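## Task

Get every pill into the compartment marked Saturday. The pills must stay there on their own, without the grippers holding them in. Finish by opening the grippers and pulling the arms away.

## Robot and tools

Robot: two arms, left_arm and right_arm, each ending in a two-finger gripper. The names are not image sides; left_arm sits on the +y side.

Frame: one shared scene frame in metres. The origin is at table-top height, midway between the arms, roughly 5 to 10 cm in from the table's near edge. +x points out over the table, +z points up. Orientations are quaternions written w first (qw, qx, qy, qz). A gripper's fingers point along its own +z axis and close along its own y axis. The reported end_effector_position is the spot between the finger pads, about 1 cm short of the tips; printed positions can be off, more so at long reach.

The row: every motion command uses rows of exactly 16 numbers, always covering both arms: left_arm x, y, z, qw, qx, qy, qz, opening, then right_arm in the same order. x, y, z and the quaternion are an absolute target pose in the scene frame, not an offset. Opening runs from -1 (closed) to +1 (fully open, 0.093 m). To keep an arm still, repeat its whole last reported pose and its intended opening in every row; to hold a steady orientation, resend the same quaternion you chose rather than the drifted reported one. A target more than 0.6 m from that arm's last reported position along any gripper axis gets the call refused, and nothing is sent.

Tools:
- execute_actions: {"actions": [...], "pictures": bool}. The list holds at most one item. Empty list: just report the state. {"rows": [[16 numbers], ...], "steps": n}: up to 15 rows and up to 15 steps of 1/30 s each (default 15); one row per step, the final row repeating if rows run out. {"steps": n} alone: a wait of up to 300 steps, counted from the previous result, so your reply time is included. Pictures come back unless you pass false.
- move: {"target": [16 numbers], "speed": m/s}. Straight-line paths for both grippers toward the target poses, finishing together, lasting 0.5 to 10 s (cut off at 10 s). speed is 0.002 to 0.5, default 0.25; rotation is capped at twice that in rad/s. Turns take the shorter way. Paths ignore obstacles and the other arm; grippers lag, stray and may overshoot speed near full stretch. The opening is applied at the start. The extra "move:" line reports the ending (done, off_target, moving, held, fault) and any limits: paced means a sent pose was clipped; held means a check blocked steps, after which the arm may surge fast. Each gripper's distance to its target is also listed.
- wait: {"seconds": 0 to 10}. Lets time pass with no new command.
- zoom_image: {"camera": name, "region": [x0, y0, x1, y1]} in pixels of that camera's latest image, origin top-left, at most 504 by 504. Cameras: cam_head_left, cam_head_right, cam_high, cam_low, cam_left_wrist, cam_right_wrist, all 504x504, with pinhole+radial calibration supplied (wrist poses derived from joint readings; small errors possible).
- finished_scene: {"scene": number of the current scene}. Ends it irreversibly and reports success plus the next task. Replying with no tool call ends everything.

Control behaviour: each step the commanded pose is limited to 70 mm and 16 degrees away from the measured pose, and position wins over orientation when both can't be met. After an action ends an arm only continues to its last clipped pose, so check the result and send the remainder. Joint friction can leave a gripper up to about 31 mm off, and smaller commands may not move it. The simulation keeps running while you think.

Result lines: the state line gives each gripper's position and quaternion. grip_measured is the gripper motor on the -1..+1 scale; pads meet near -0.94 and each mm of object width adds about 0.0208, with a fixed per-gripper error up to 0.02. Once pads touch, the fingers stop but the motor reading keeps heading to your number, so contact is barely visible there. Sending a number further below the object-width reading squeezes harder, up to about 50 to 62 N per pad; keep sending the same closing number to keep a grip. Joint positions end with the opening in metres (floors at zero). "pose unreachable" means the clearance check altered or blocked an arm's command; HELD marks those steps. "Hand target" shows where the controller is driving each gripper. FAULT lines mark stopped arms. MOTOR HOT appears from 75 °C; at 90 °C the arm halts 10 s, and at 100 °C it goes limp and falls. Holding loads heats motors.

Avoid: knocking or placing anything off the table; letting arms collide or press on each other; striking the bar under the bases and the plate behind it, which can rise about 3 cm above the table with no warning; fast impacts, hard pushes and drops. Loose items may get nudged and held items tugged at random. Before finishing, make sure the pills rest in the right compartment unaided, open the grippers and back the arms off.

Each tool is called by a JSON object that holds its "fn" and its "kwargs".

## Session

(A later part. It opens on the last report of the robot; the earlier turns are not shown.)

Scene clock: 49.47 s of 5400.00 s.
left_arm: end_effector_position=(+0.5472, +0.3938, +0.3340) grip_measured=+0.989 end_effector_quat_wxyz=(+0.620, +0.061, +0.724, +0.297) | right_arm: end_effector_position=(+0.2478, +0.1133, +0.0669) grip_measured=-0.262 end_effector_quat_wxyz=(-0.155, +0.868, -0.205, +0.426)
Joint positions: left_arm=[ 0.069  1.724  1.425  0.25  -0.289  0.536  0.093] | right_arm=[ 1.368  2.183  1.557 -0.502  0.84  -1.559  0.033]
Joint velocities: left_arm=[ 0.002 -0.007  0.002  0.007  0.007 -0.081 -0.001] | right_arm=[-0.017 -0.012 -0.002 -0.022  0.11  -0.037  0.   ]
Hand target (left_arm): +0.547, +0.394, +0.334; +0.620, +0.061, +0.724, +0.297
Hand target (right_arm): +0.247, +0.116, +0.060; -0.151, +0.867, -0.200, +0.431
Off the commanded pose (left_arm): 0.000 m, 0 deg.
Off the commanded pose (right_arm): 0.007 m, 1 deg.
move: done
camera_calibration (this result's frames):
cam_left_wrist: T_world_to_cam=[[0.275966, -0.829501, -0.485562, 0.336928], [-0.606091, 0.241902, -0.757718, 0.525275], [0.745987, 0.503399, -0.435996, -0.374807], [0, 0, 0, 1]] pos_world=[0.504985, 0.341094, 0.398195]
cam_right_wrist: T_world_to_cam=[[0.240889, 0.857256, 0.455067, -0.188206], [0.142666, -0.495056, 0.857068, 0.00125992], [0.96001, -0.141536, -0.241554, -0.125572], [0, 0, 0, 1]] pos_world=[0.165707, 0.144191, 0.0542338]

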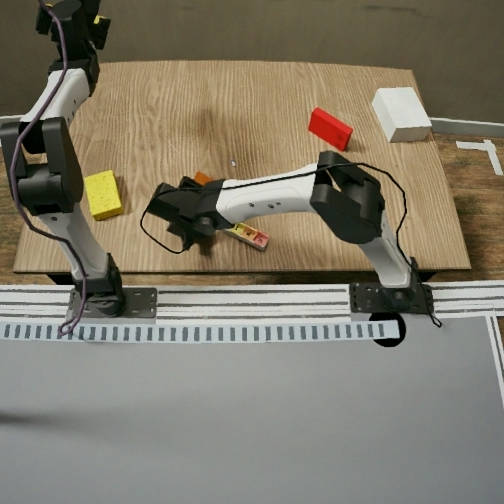

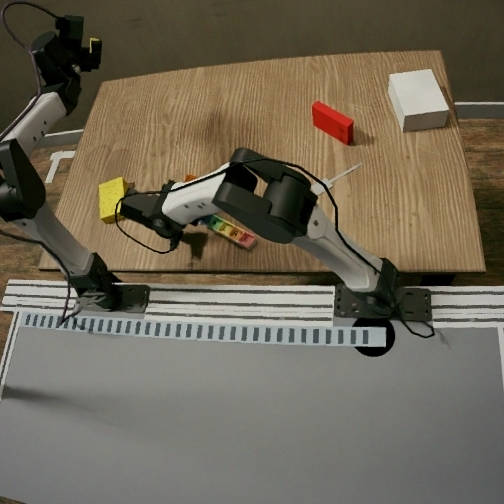

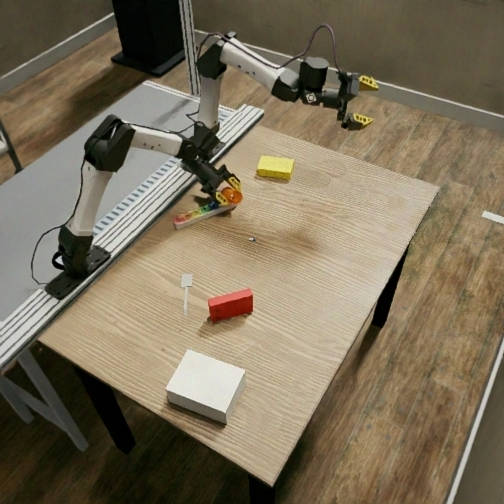

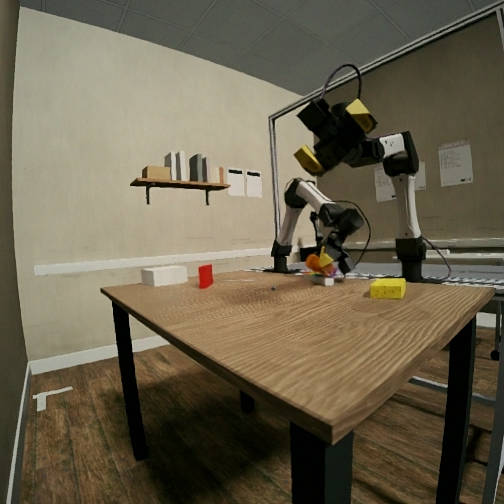

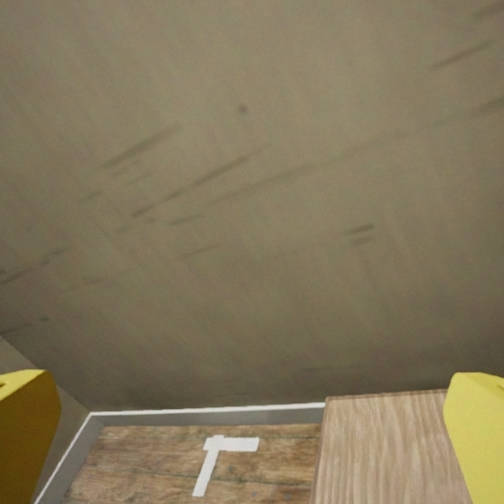

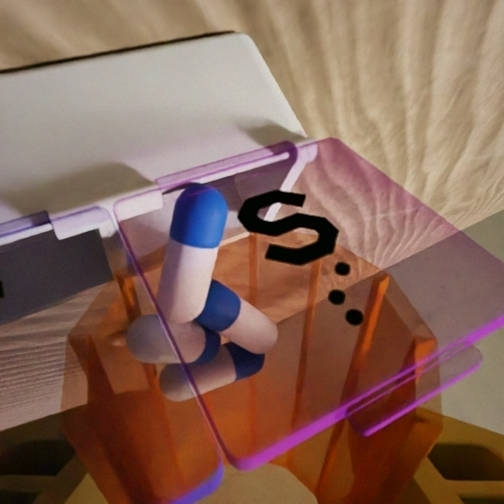

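{"fn": "move", "kwargs": {"target": [0.5472,0.3937,0.3339,0.620,0.061,0.724,0.297,1,0.252,0.121,0.064,0.165,-0.862,0.204,-0.433,-0.3], "speed": 0.005}}

Scene clock: 52.60 s of 5400.00 s.
left_arm: end_effector_position=(+0.5472, +0.3938, +0.3340) grip_measured=+0.989 end_effector_quat_wxyz=(+0.620, +0.061, +0.724, +0.297) | right_arm: end_effector_position=(+0.2493, +0.1191, +0.0701) grip_measured=-0.262 end_effector_quat_wxyz=(-0.168, +0.864, -0.205, +0.428)
Joint positions: left_arm=[ 0.069  1.724  1.425  0.25  -0.289  0.536  0.093] | right_arm=[ 1.368  2.183  1.557 -0.466  0.841 -1.573  0.033]
Joint velocities: left_arm=[-0.002 -0.002 -0.002 -0.007 -0.007  0.081  0.   ] | right_arm=[ 0.007 -0.012  0.002  0.007  0.051 -0.037 -0.001]
Hand target (left_arm): +0.547, +0.394, +0.334; +0.620, +0.061, +0.724, +0.297
Hand target (right_arm): +0.252, +0.121, +0.064; -0.165, +0.862, -0.204, +0.433
Off the commanded pose (left_arm): 0.000 m, 0 deg.
Off the commanded pose (right_arm): 0.007 m, 1 deg.
move: done
camera_calibration (this result's frames):
cam_left_wrist: T_world_to_cam=[[0.275966, -0.829501, -0.485562, 0.336928], [-0.606091, 0.241902, -0.757718, 0.525275], [0.745987, 0.503399, -0.435996, -0.374807], [0, 0, 0, 1]] pos_world=[0.504985, 0.341094, 0.398195]
cam_right_wrist: T_world_to_cam=[[0.228267, 0.84844, 0.477539, -0.192339], [0.137145, -0.513618, 0.846987, 0.00545157], [0.963891, -0.127847, -0.233601, -0.128639], [0, 0, 0, 1]] pos_world=[0.167151, 0.149542, 0.0571815]

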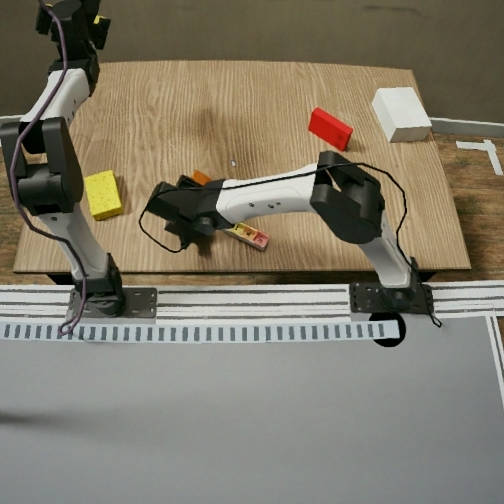

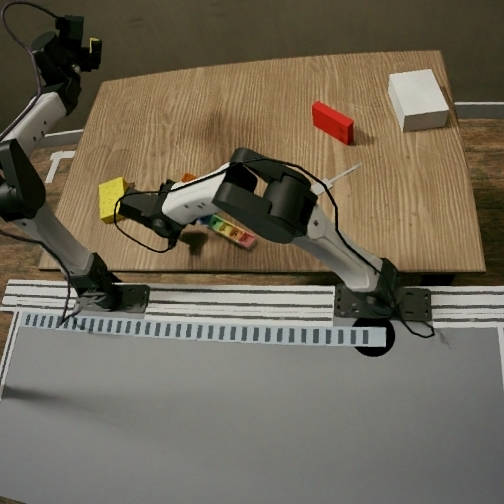

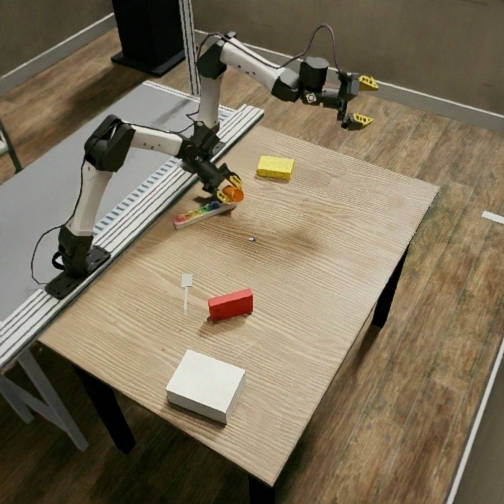

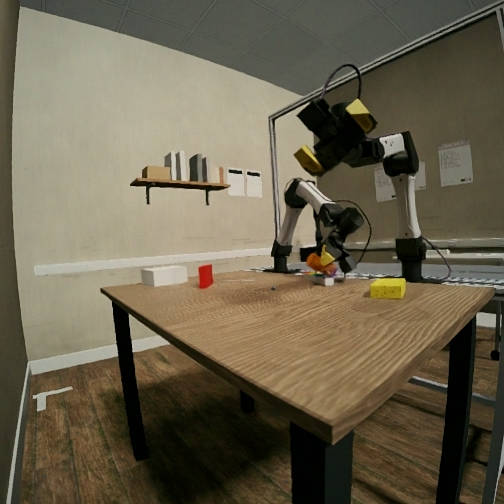

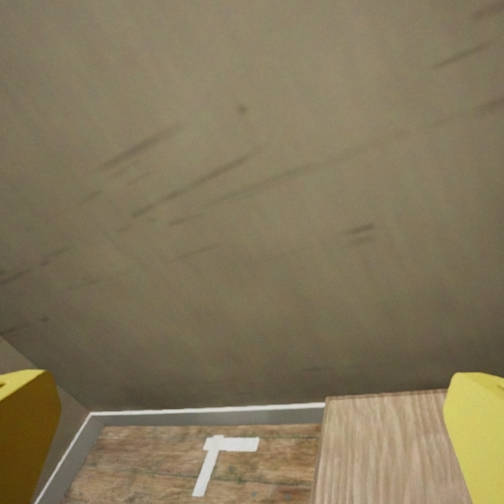

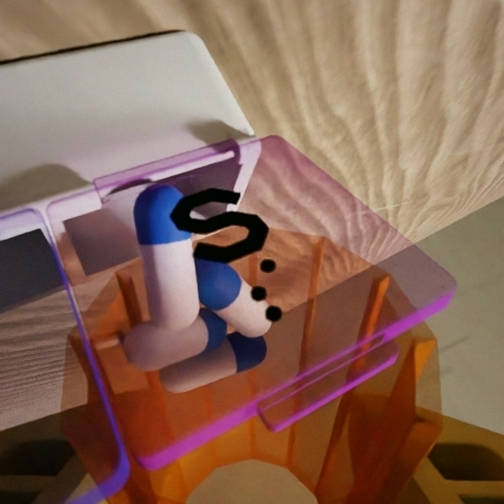

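Now back off slightly.

{"fn": "move", "kwargs": {"target": [0.5472,0.3937,0.3339,0.620,0.061,0.724,0.297,1,0.258,0.118,0.064,0.165,-0.862,0.204,-0.433,-0.3], "speed": 0.004}}

Scene clock: 57.17 s of 5400.00 s.
left_arm: end_effector_position=(+0.5472, +0.3938, +0.3340) grip_measured=+0.989 end_effector_quat_wxyz=(+0.620, +0.061, +0.724, +0.297) | right_arm: end_effector_position=(+0.2529, +0.1210, +0.0720) grip_measured=-0.262 end_effector_quat_wxyz=(-0.172, +0.863, -0.203, +0.430)
Joint positions: left_arm=[ 0.069  1.724  1.425  0.25  -0.289  0.536  0.093] | right_arm=[ 1.362  2.183  1.557 -0.444  0.841 -1.593  0.033]
Joint velocities: left_arm=[-0.012 -0.002  0.007  0.051  0.051 -0.022  0.   ] | right_arm=[-0.017  0.012 -0.017  0.022 -0.051  0.022 -0.   ]
Hand target (left_arm): +0.547, +0.394, +0.334; +0.620, +0.061, +0.724, +0.297
Hand target (right_arm): +0.258, +0.118, +0.064; -0.165, +0.862, -0.204, +0.433
Off the commanded pose (left_arm): 0.000 m, 0 deg.
Off the commanded pose (right_arm): 0.010 m, 1 deg.
move: done
camera_calibration (this result's frames):
cam_left_wrist: T_world_to_cam=[[0.275966, -0.829501, -0.485562, 0.336928], [-0.606091, 0.241902, -0.757718, 0.525275], [0.745987, 0.503399, -0.435996, -0.374807], [0, 0, 0, 1]] pos_world=[0.504985, 0.341094, 0.398195]
cam_right_wrist: T_world_to_cam=[[0.21975, 0.84726, 0.483591, -0.193898], [0.133444, -0.517154, 0.845425, 0.00576664], [0.966386, -0.121249, -0.226706, -0.133311], [0, 0, 0, 1]] pos_world=[0.170669, 0.1511, 0.0586695]

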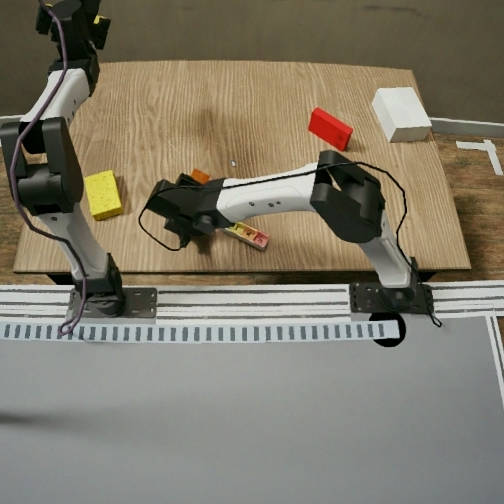

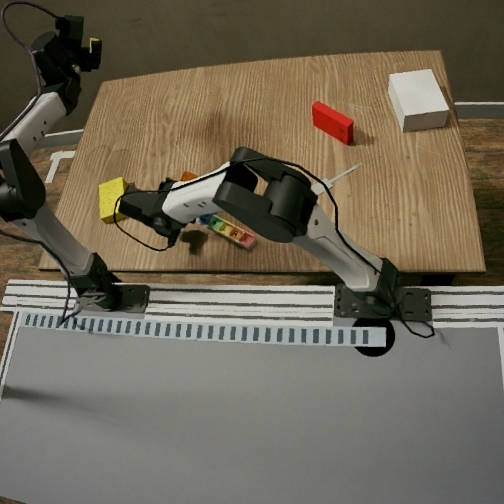

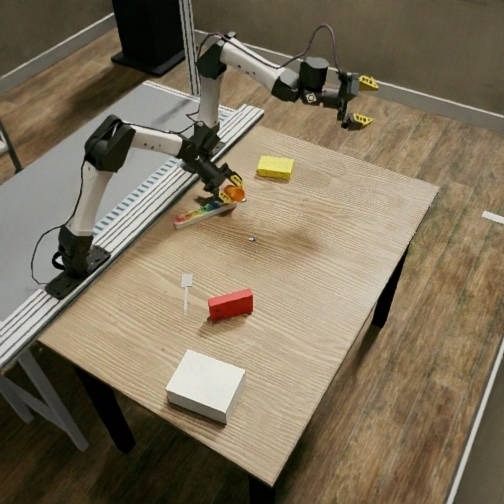

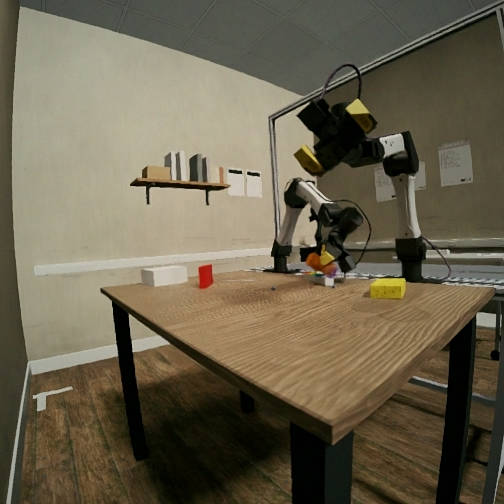

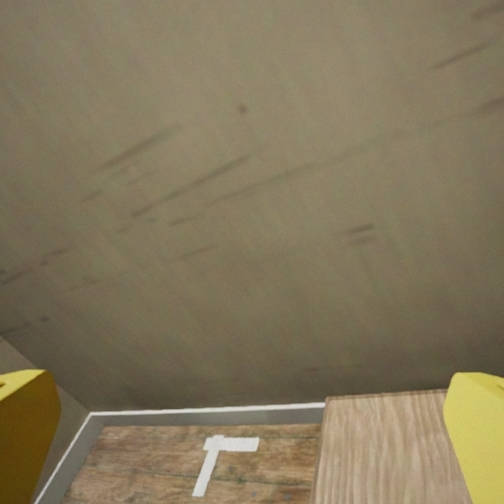

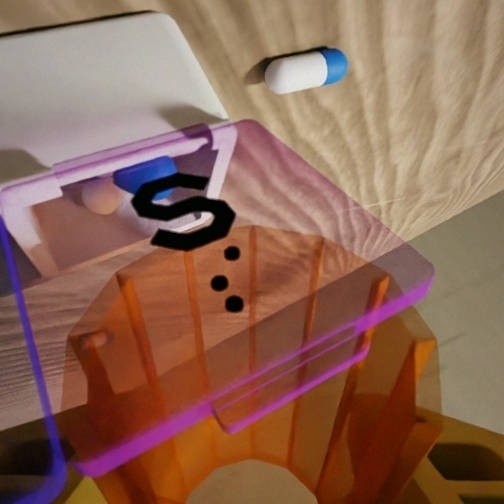

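{"fn": "move", "kwargs": {"target": [0.5472,0.3937,0.3339,0.620,0.061,0.724,0.297,1,0.258,0.118,0.15,0.203,-0.911,0.270,-0.237,-0.3], "speed": 0.15}}

{"fn": "move", "kwargs": {"target": [0.3,0.3,0.2,0.1,0,0.995,0,-0.4,0.47,-0.07,0.09,0.581,-0.239,0.757,0.183,-0.3], "speed": 0.3}}

{"fn": "move", "kwargs": {"target": [0.24,0.2,0.13,0.082,0.341,0.936,-0.03,-0.4,0.47,-0.07,0.048,0.581,-0.239,0.757,0.183,-0.3], "speed": 0.12}}

Scene clock: 59.97 s of 5400.00 s.
left_arm: end_effector_position=(+0.5472, +0.3938, +0.3340) grip_measured=+0.989 end_effector_quat_wxyz=(+0.620, +0.061, +0.724, +0.297) | right_arm: end_effector_position=(+0.2531, +0.1142, +0.1312) grip_measured=-0.262 end_effector_quat_wxyz=(-0.180, +0.918, -0.262, +0.238)
Joint positions: left_arm=[ 0.069  1.724  1.425  0.25  -0.289  0.536  0.093] | right_arm=[ 1.24   2.102  1.849 -0.89   0.417 -1.484  0.033]
Joint velocities: left_arm=[ 0.007 -0.002  0.002  0.022  0.037 -0.051  0.   ] | right_arm=[-0.002  0.012  0.002 -0.066  0.007 -0.037 -0.   ]
Hand target (left_arm): +0.547, +0.394, +0.334; +0.620, +0.061, +0.724, +0.297
Hand target (right_arm): +0.257, +0.117, +0.150; -0.201, +0.911, -0.271, +0.237
Off the commanded pose (left_arm): 0.000 m, 0 deg.
Off the commanded pose (right_arm): 0.020 m, 3 deg.
move: off_target (right_arm)
camera_calibration (this result's frames):
cam_left_wrist: T_world_to_cam=[[0.275966, -0.829501, -0.485562, 0.336928], [-0.606091, 0.241902, -0.757718, 0.525275], [0.745987, 0.503399, -0.435996, -0.374807], [0, 0, 0, 1]] pos_world=[0.504985, 0.341094, 0.398195]
cam_right_wrist: T_world_to_cam=[[0.415526, 0.785942, 0.457857, -0.25588], [0.434871, -0.613772, 0.658916, -0.0885626], [0.79889, -0.074688, -0.596822, -0.0352784], [0, 0, 0, 1]] pos_world=[0.173022, 0.144115, 0.154457]

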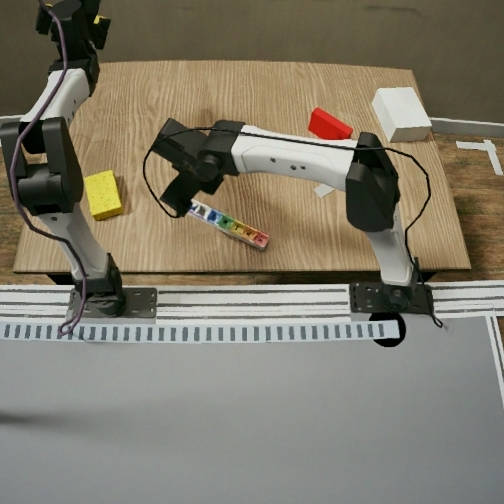

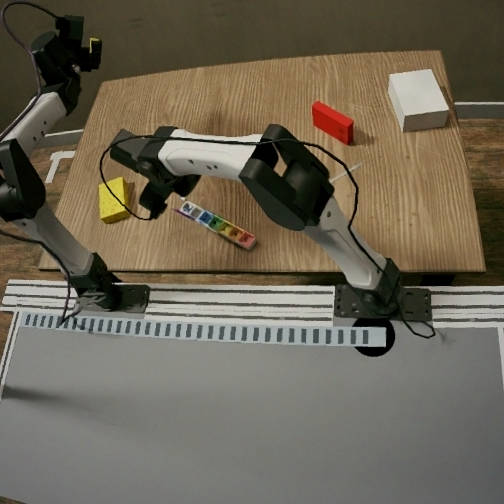

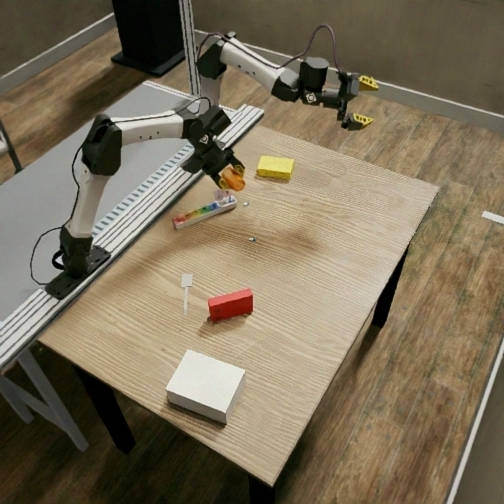

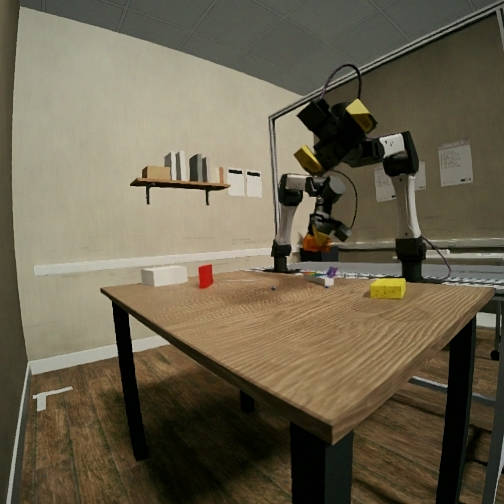

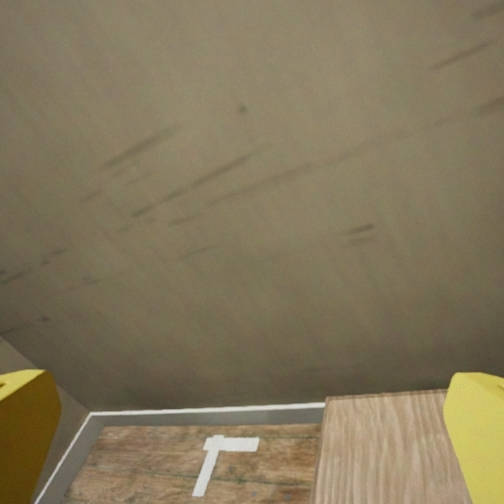

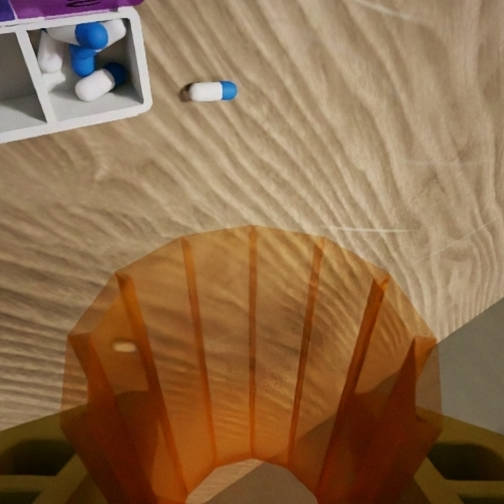

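Scene clock: 64.20 s of 5400.00 s.
left_arm: end_effector_position=(+0.3082, +0.3018, +0.2049) grip_measured=-0.398 end_effector_quat_wxyz=(+0.123, -0.003, +0.992, -0.004) | right_arm: end_effector_position=(+0.4733, -0.0585, +0.0979) grip_measured=-0.263 end_effector_quat_wxyz=(+0.582, -0.245, +0.752, +0.191)
Joint positions: left_arm=[-0.016  1.506  1.567 -1.383 -0.014 -0.013  0.026] | right_arm=[ 0.518  2.045  0.954  0.819 -0.159 -0.036  0.033]
Joint velocities: left_arm=[-0.002  0.007  0.017 -0.037  0.022 -0.11  -0.002] | right_arm=[ 0.012  0.002 -0.017  0.007 -0.066 -0.022 -0.   ]
Hand target (left_arm): +0.302, +0.297, +0.198; +0.101, -0.002, +0.995, -0.011
Hand target (right_arm): +0.473, -0.063, +0.088; +0.578, -0.239, +0.757, +0.189
Off the commanded pose (left_arm): 0.010 m, 3 deg.
Off the commanded pose (right_arm): 0.014 m, 1 deg.
move: off_target (left_arm, right_arm)
camera_calibration (this result's frames):
cam_left_wrist: T_world_to_cam=[[0.0246427, -0.999402, 0.024248, 0.288256], [-0.978515, -0.019147, 0.205282, 0.301147], [-0.204695, -0.0287857, -0.978402, 0.358303], [0, 0, 0, 1]] pos_world=[0.360917, 0.304164, 0.281755]
cam_right_wrist: T_world_to_cam=[[0.590801, -0.806458, -0.0240529, -0.325422], [-0.533882, -0.368416, -0.761078, 0.343438], [0.604916, 0.462487, -0.648215, -0.115672], [0, 0, 0, 1]] pos_world=[0.445587, -0.0824148, 0.178575]

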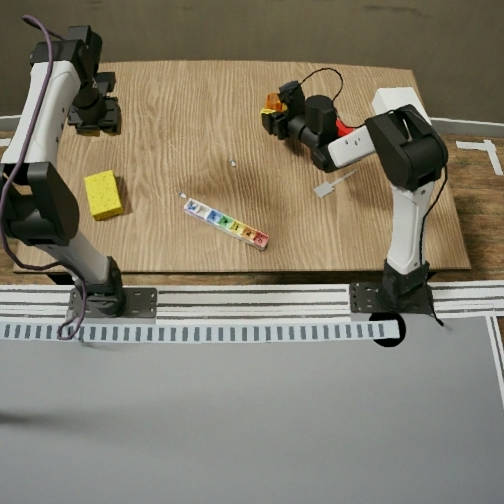

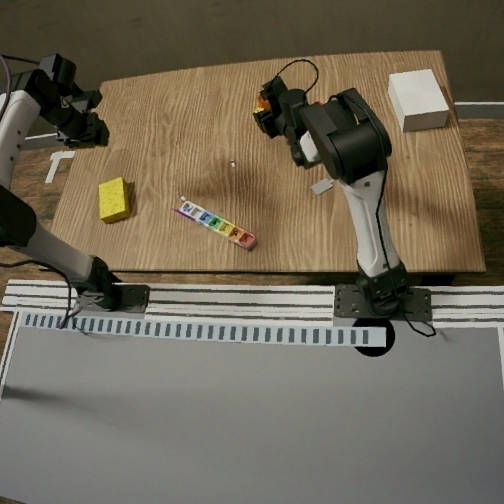

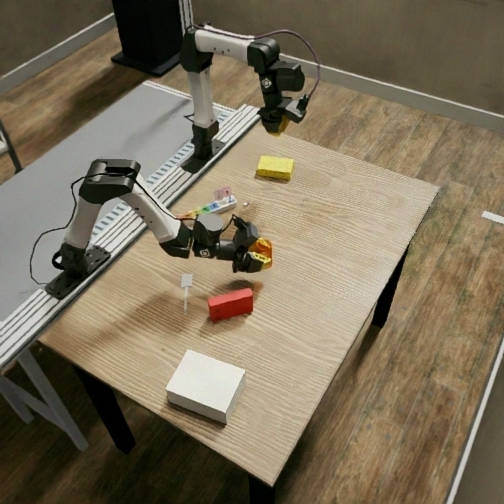

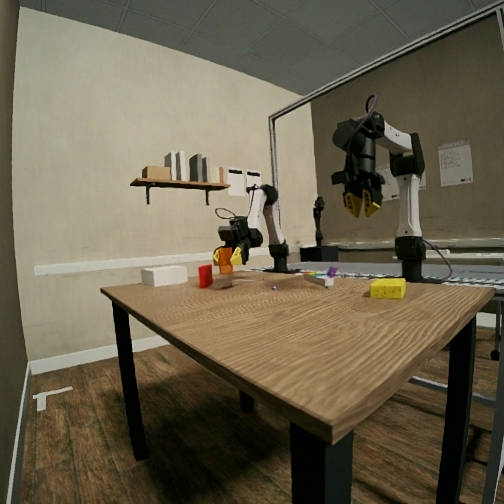

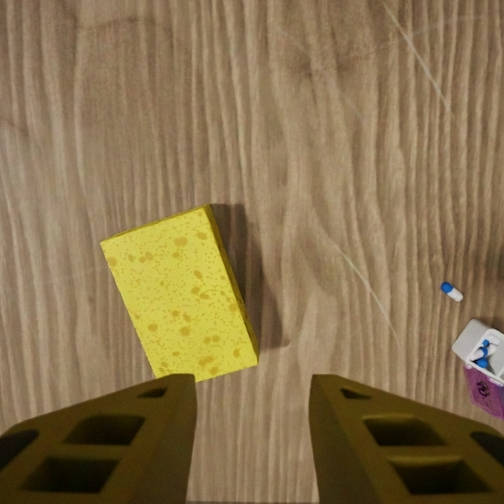

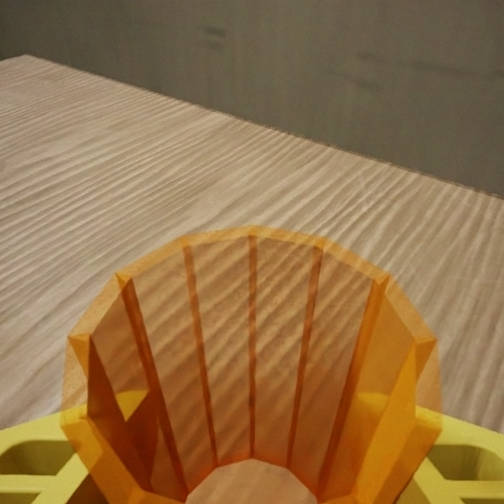

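Scene clock: 67.47 s of 5400.00 s.
left_arm: end_effector_position=(+0.2457, +0.2029, +0.1353) grip_measured=-0.398 end_effector_quat_wxyz=(+0.083, +0.329, +0.940, -0.028) | right_arm: end_effector_position=(+0.4722, -0.0623, +0.0590) grip_measured=-0.263 end_effector_quat_wxyz=(+0.585, -0.243, +0.750, +0.190)
Joint positions: left_arm=[-0.373  1.377  1.183 -1.215  0.032  0.303  0.026] | right_arm=[ 0.513  2.168  0.919  0.984 -0.159 -0.036  0.033]
Joint velocities: left_arm=[-0.002  0.012  0.002 -0.066 -0.066  0.095  0.   ] | right_arm=[-0.027  0.002  0.002 -0.007 -0.022  0.022 -0.   ]
Hand target (left_arm): +0.241, +0.200, +0.130; +0.080, +0.340, +0.936, -0.032
Hand target (right_arm): +0.471, -0.070, +0.049; +0.581, -0.239, +0.756, +0.183
Off the commanded pose (left_arm): 0.008 m, 2 deg.
Off the commanded pose (right_arm): 0.014 m, 1 deg.
move: off_target (right_arm)
camera_calibration (this result's frames):
cam_left_wrist: T_world_to_cam=[[-0.606113, -0.795304, 0.0108715, 0.307955], [-0.76294, 0.585203, 0.274701, 0.0673663], [-0.224833, 0.158206, -0.961468, 0.239262], [0, 0, 0, 1]] pos_world=[0.291846, 0.167642, 0.20819]
cam_right_wrist: T_world_to_cam=[[0.586955, -0.809291, -0.0230792, -0.327129], [-0.53128, -0.363499, -0.765251, 0.311206], [0.610922, 0.46143, -0.643318, -0.141653], [0, 0, 0, 1]] pos_world=[0.443887, -0.0862559, 0.139473]

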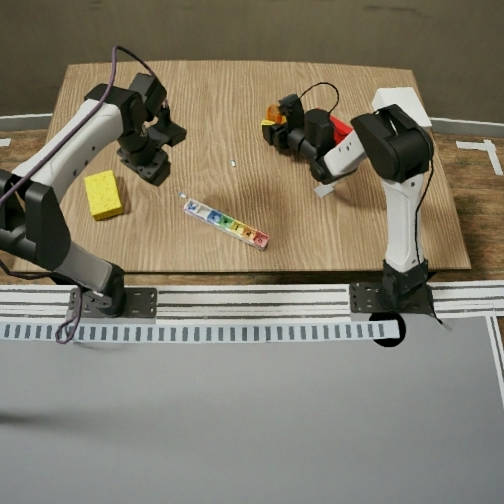

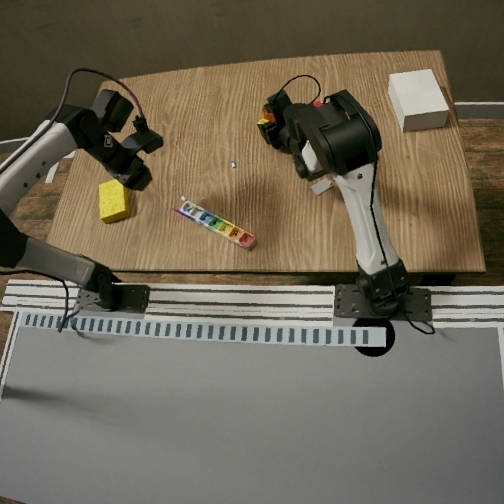

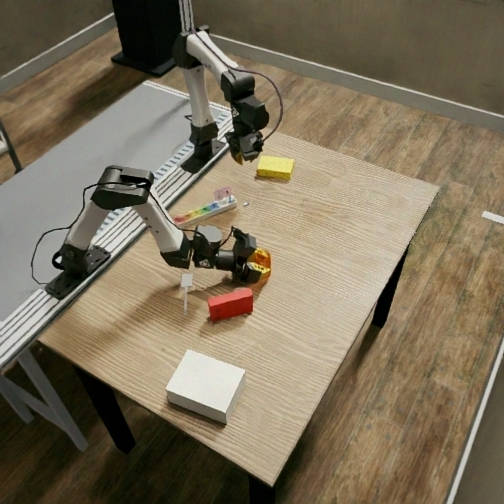

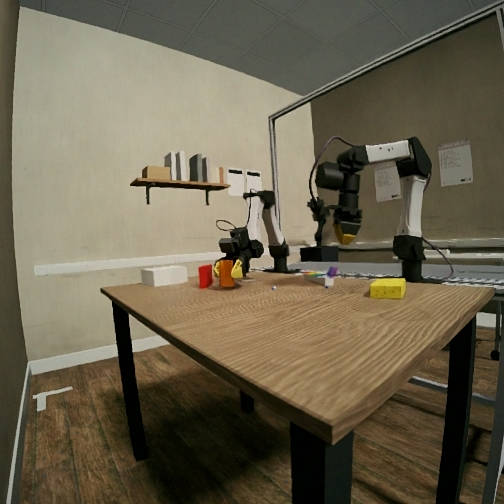

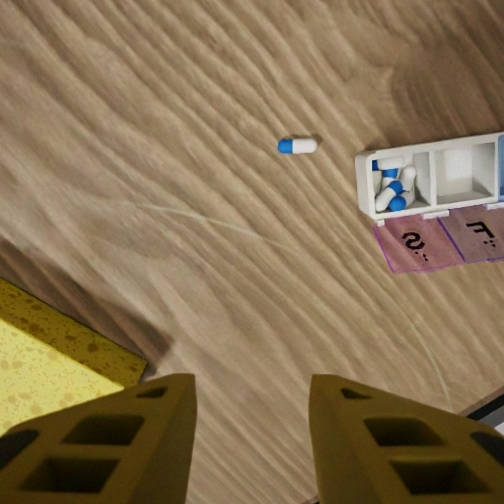

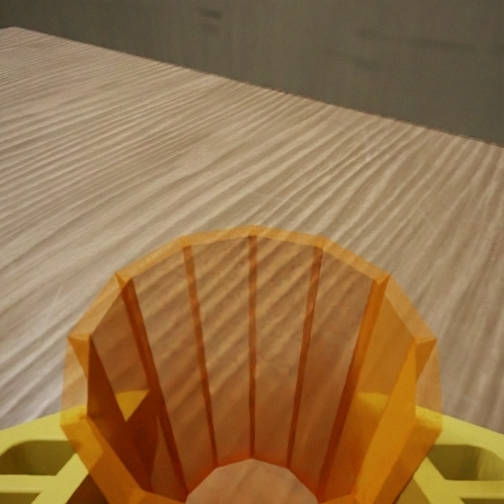

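{"fn": "move", "kwargs": {"target": [0.2745,0.150,0.05,0,-0.446,0.895,0,-0.4,0.47,-0.07,0.037,0.581,-0.239,0.757,0.183,-0.3], "speed": 0.3}}

Scene clock: 71.17 s of 5400.00 s.
left_arm: end_effector_position=(+0.2704, +0.1599, +0.0517) grip_measured=-0.398 end_effector_quat_wxyz=(-0.002, -0.447, +0.894, +0.009) | right_arm: end_effector_position=(+0.4725, -0.0622, +0.0485) grip_measured=-0.263 end_effector_quat_wxyz=(+0.586, -0.243, +0.749, +0.190)
Joint positions: left_arm=[-0.504  1.74   1.215 -1.073 -0.026 -1.427  0.026] | right_arm=[ 0.513  2.208  0.919  1.025 -0.159 -0.036  0.033]
Joint velocities: left_arm=[-0.007 -0.017  0.002  0.037  0.081 -0.037 -0.001] | right_arm=[-0.002 -0.007  0.007  0.051  0.007  0.007 -0.001]
Hand target (left_arm): +0.275, +0.151, +0.050; -0.002, -0.447, +0.895, +0.000
Hand target (right_arm): +0.470, -0.070, +0.037; +0.580, -0.239, +0.757, +0.183
Off the commanded pose (left_arm): 0.011 m, 1 deg.
Off the commanded pose (right_arm): 0.014 m, 1 deg.
move: off_target (left_arm, right_arm)
camera_calibration (this result's frames):
cam_left_wrist: T_world_to_cam=[[0.813609, -0.581344, -0.00888515, -0.127396], [-0.52078, -0.735471, 0.43344, 0.27184], [-0.258513, -0.348024, -0.901138, 0.258198], [0, 0, 0, 1]] pos_world=[0.311966, 0.215729, 0.113714]
cam_right_wrist: T_world_to_cam=[[0.587019, -0.809256, -0.0226459, -0.327517], [-0.529447, -0.362589, -0.766952, 0.302644], [0.61245, 0.462205, -0.641305, -0.149406], [0, 0, 0, 1]] pos_world=[0.443996, -0.0862536, 0.128882]

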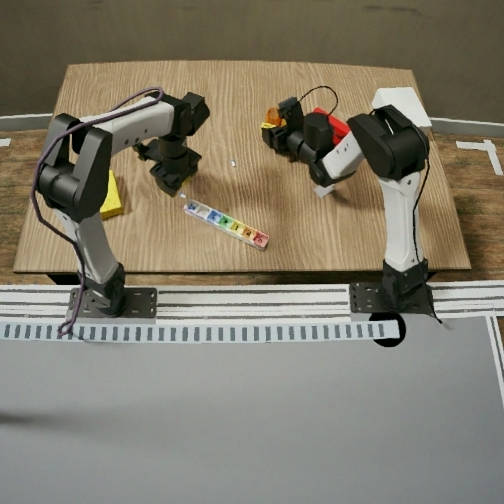

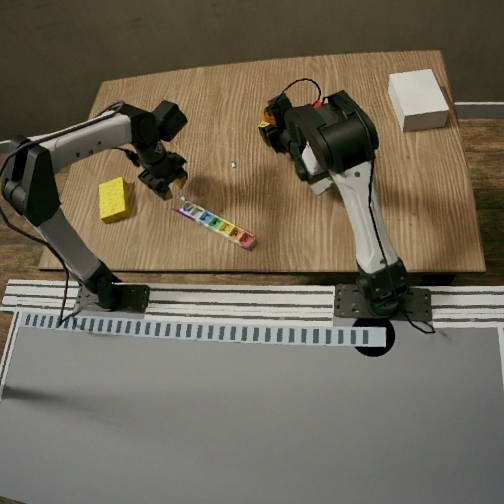

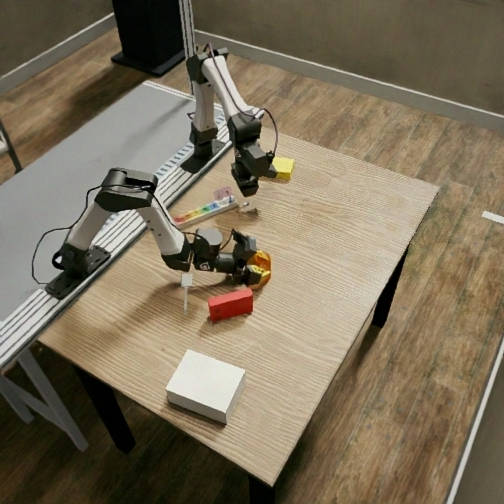

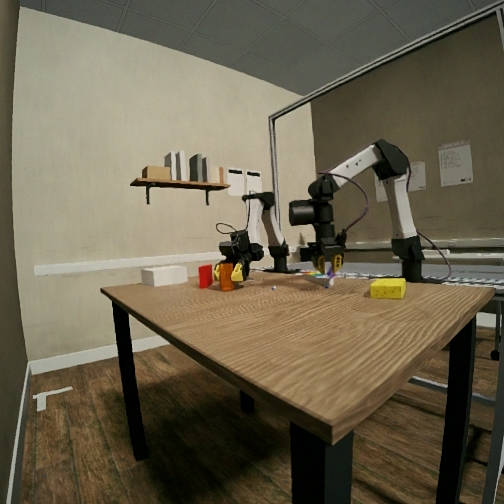

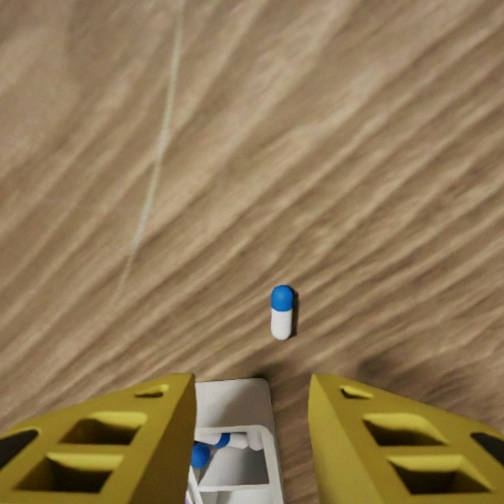

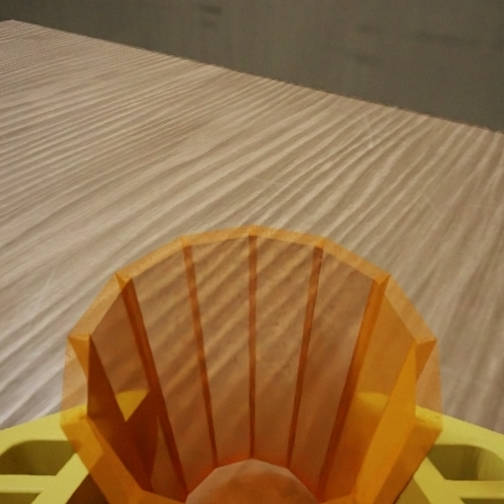

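Estimate confirmed. Descend; release bottle.

{"fn": "move", "kwargs": {"target": [0.278,0.145,0.012,0,-0.446,0.895,0,-0.4,0.4725,-0.062,0.045,0.581,-0.239,0.757,0.183,0.6], "speed": 0.04}}

Scene clock: 74.23 s of 5400.00 s.
left_arm: end_effector_position=(+0.2863, +0.1472, +0.0248) grip_measured=-0.398 end_effector_quat_wxyz=(+0.011, -0.448, +0.894, -0.009) | right_arm: end_effector_position=(+0.4729, -0.0648, +0.0441) grip_measured=+0.599 end_effector_quat_wxyz=(+0.580, -0.240, +0.757, +0.183)
Joint positions: left_arm=[-0.513  1.806  1.182 -0.928 -0.026 -1.437  0.026] | right_arm=[ 0.513  2.208  0.919  1.007 -0.143 -0.036  0.074]
Joint velocities: left_arm=[ 0.002  0.002 -0.007 -0.007  0.037 -0.037 -0.   ] | right_arm=[-0.017 -0.012 -0.002 -0.081  0.022 -0.022 -0.   ]
Hand target (left_arm): +0.278, +0.145, +0.013; -0.000, -0.446, +0.895, +0.000
Hand target (right_arm): +0.472, -0.062, +0.045; +0.581, -0.239, +0.756, +0.183
Off the commanded pose (left_arm): 0.015 m, 2 deg.
Off the commanded pose (right_arm): 0.003 m, 0 deg.
move: off_target (left_arm)
camera_calibration (this result's frames):
cam_left_wrist: T_world_to_cam=[[0.813539, -0.580392, 0.0360499, -0.149192], [-0.537276, -0.726491, 0.428422, 0.285981], [-0.222463, -0.367907, -0.902859, 0.226272], [0, 0, 0, 1]] pos_world=[0.325361, 0.20442, 0.0871497]
cam_right_wrist: T_world_to_cam=[[0.574607, -0.818141, -0.0217209, -0.324765], [-0.546194, -0.363574, -0.754643, 0.305848], [0.609507, 0.445487, -0.655776, -0.150374], [0, 0, 0, 1]] pos_world=[0.445319, -0.0875157, 0.12514]

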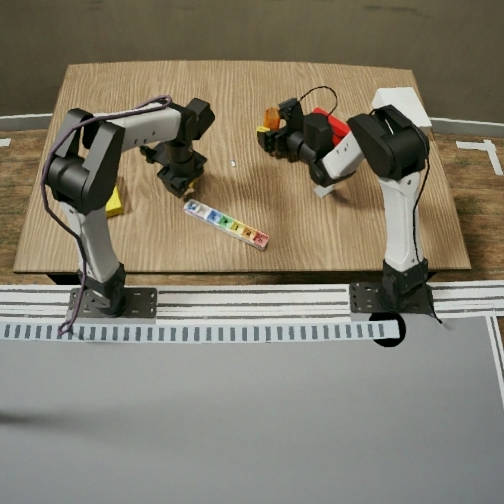

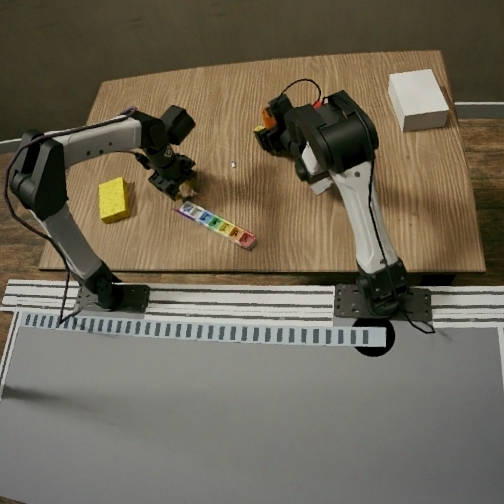

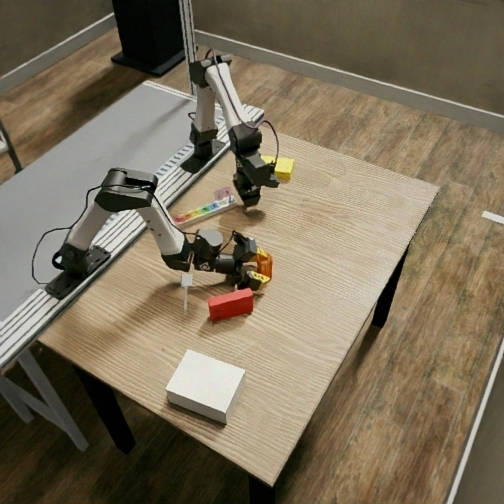

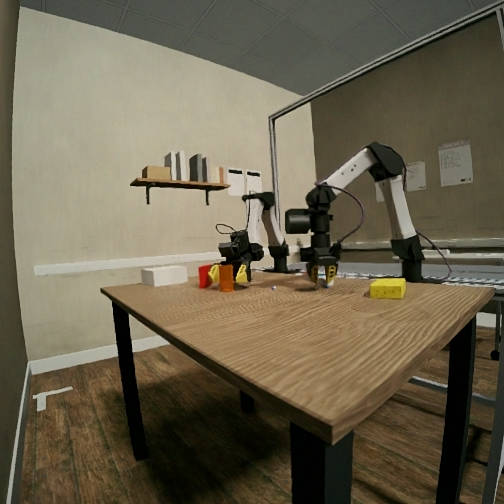

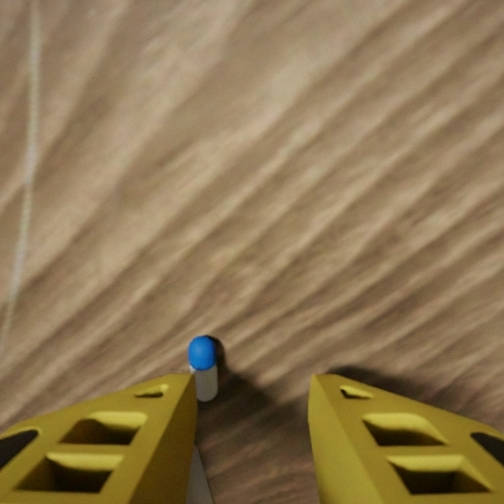

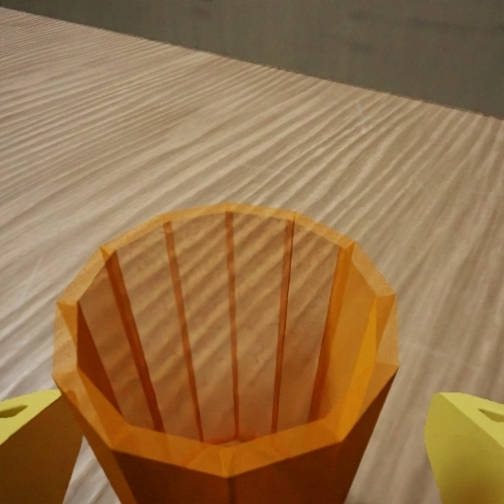

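{"fn": "move", "kwargs": {"target": [0.266,0.149,0.001,0,-0.446,0.895,0,-0.1,0.38,-0.13,0.07,0.581,-0.239,0.757,0.183,0.6], "speed": 0.08}}

Scene clock: 76.23 s of 5400.00 s.
left_arm: end_effector_position=(+0.2778, +0.1514, +0.0122) grip_measured=-0.102 end_effector_quat_wxyz=(+0.011, -0.450, +0.893, -0.006) | right_arm: end_effector_position=(+0.3839, -0.1278, +0.0626) grip_measured=+0.599 end_effector_quat_wxyz=(+0.573, -0.237, +0.763, +0.183)
Joint positions: left_arm=[-0.517  1.796  1.116 -0.877 -0.03  -1.445  0.04 ] | right_arm=[ 0.452  1.883  0.462  1.119 -0.2   -0.047  0.074]
Joint velocities: left_arm=[-0.012 -0.002  0.007  0.066  0.007 -0.037  0.001] | right_arm=[-0.002  0.002 -0.007 -0.037  0.022  0.007  0.   ]
Hand target (left_arm): +0.266, +0.149, +0.001; -0.000, -0.446, +0.895, +0.000
Hand target (right_arm): +0.381, -0.131, +0.068; +0.581, -0.239, +0.757, +0.183
Off the commanded pose (left_arm): 0.016 m, 2 deg.
Off the commanded pose (right_arm): 0.009 m, 1 deg.
move: off_target (left_arm)
camera_calibration (this result's frames):
cam_left_wrist: T_world_to_cam=[[0.816717, -0.576236, 0.0304245, -0.140848], [-0.532349, -0.732073, 0.425057, 0.289348], [-0.22266, -0.363348, -0.904655, 0.213902], [0, 0, 0, 1]] pos_world=[0.316695, 0.208383, 0.0748032]
cam_right_wrist: T_world_to_cam=[[0.571505, -0.820055, -0.029869, -0.323243], [-0.561066, -0.363933, -0.743477, 0.253199], [0.598821, 0.441659, -0.668095, -0.051537], [0, 0, 0, 1]] pos_world=[0.357658, -0.150168, 0.144161]

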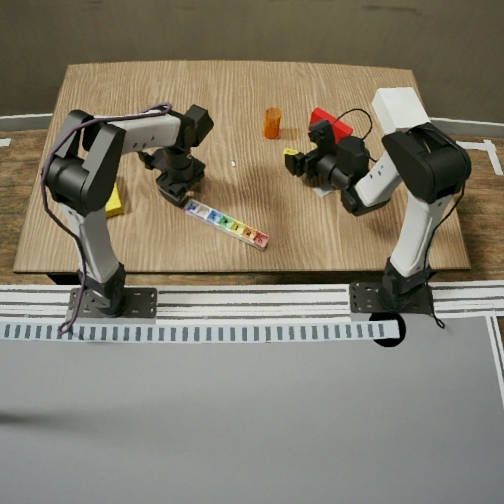

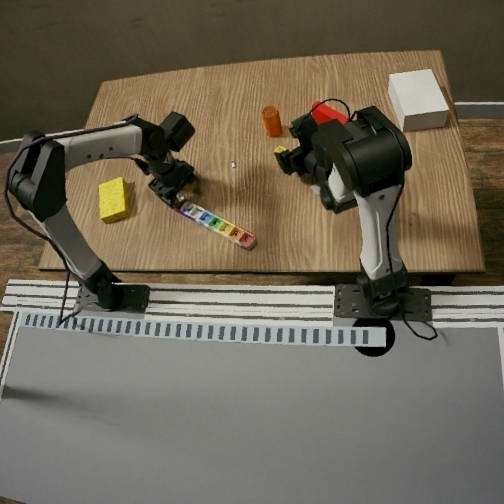

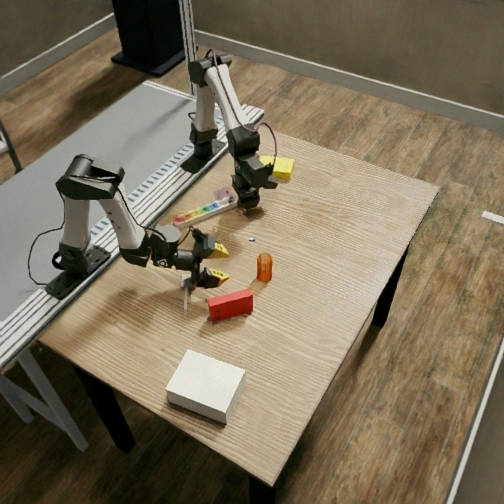

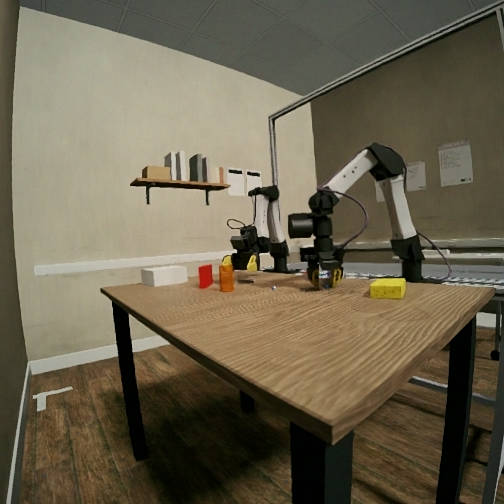

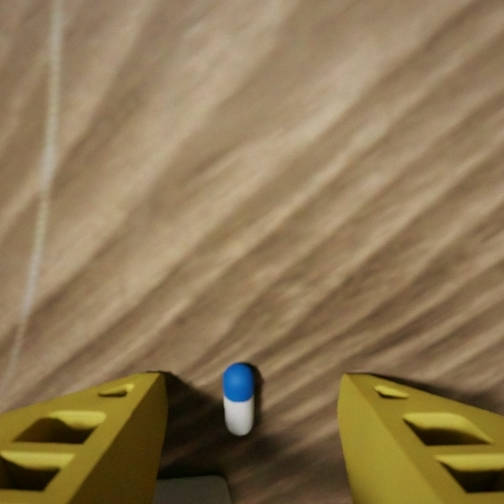

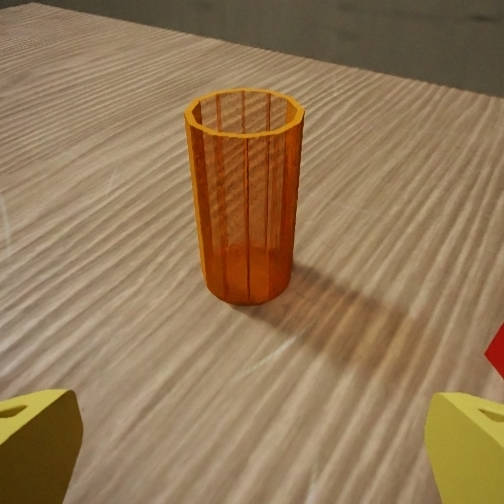

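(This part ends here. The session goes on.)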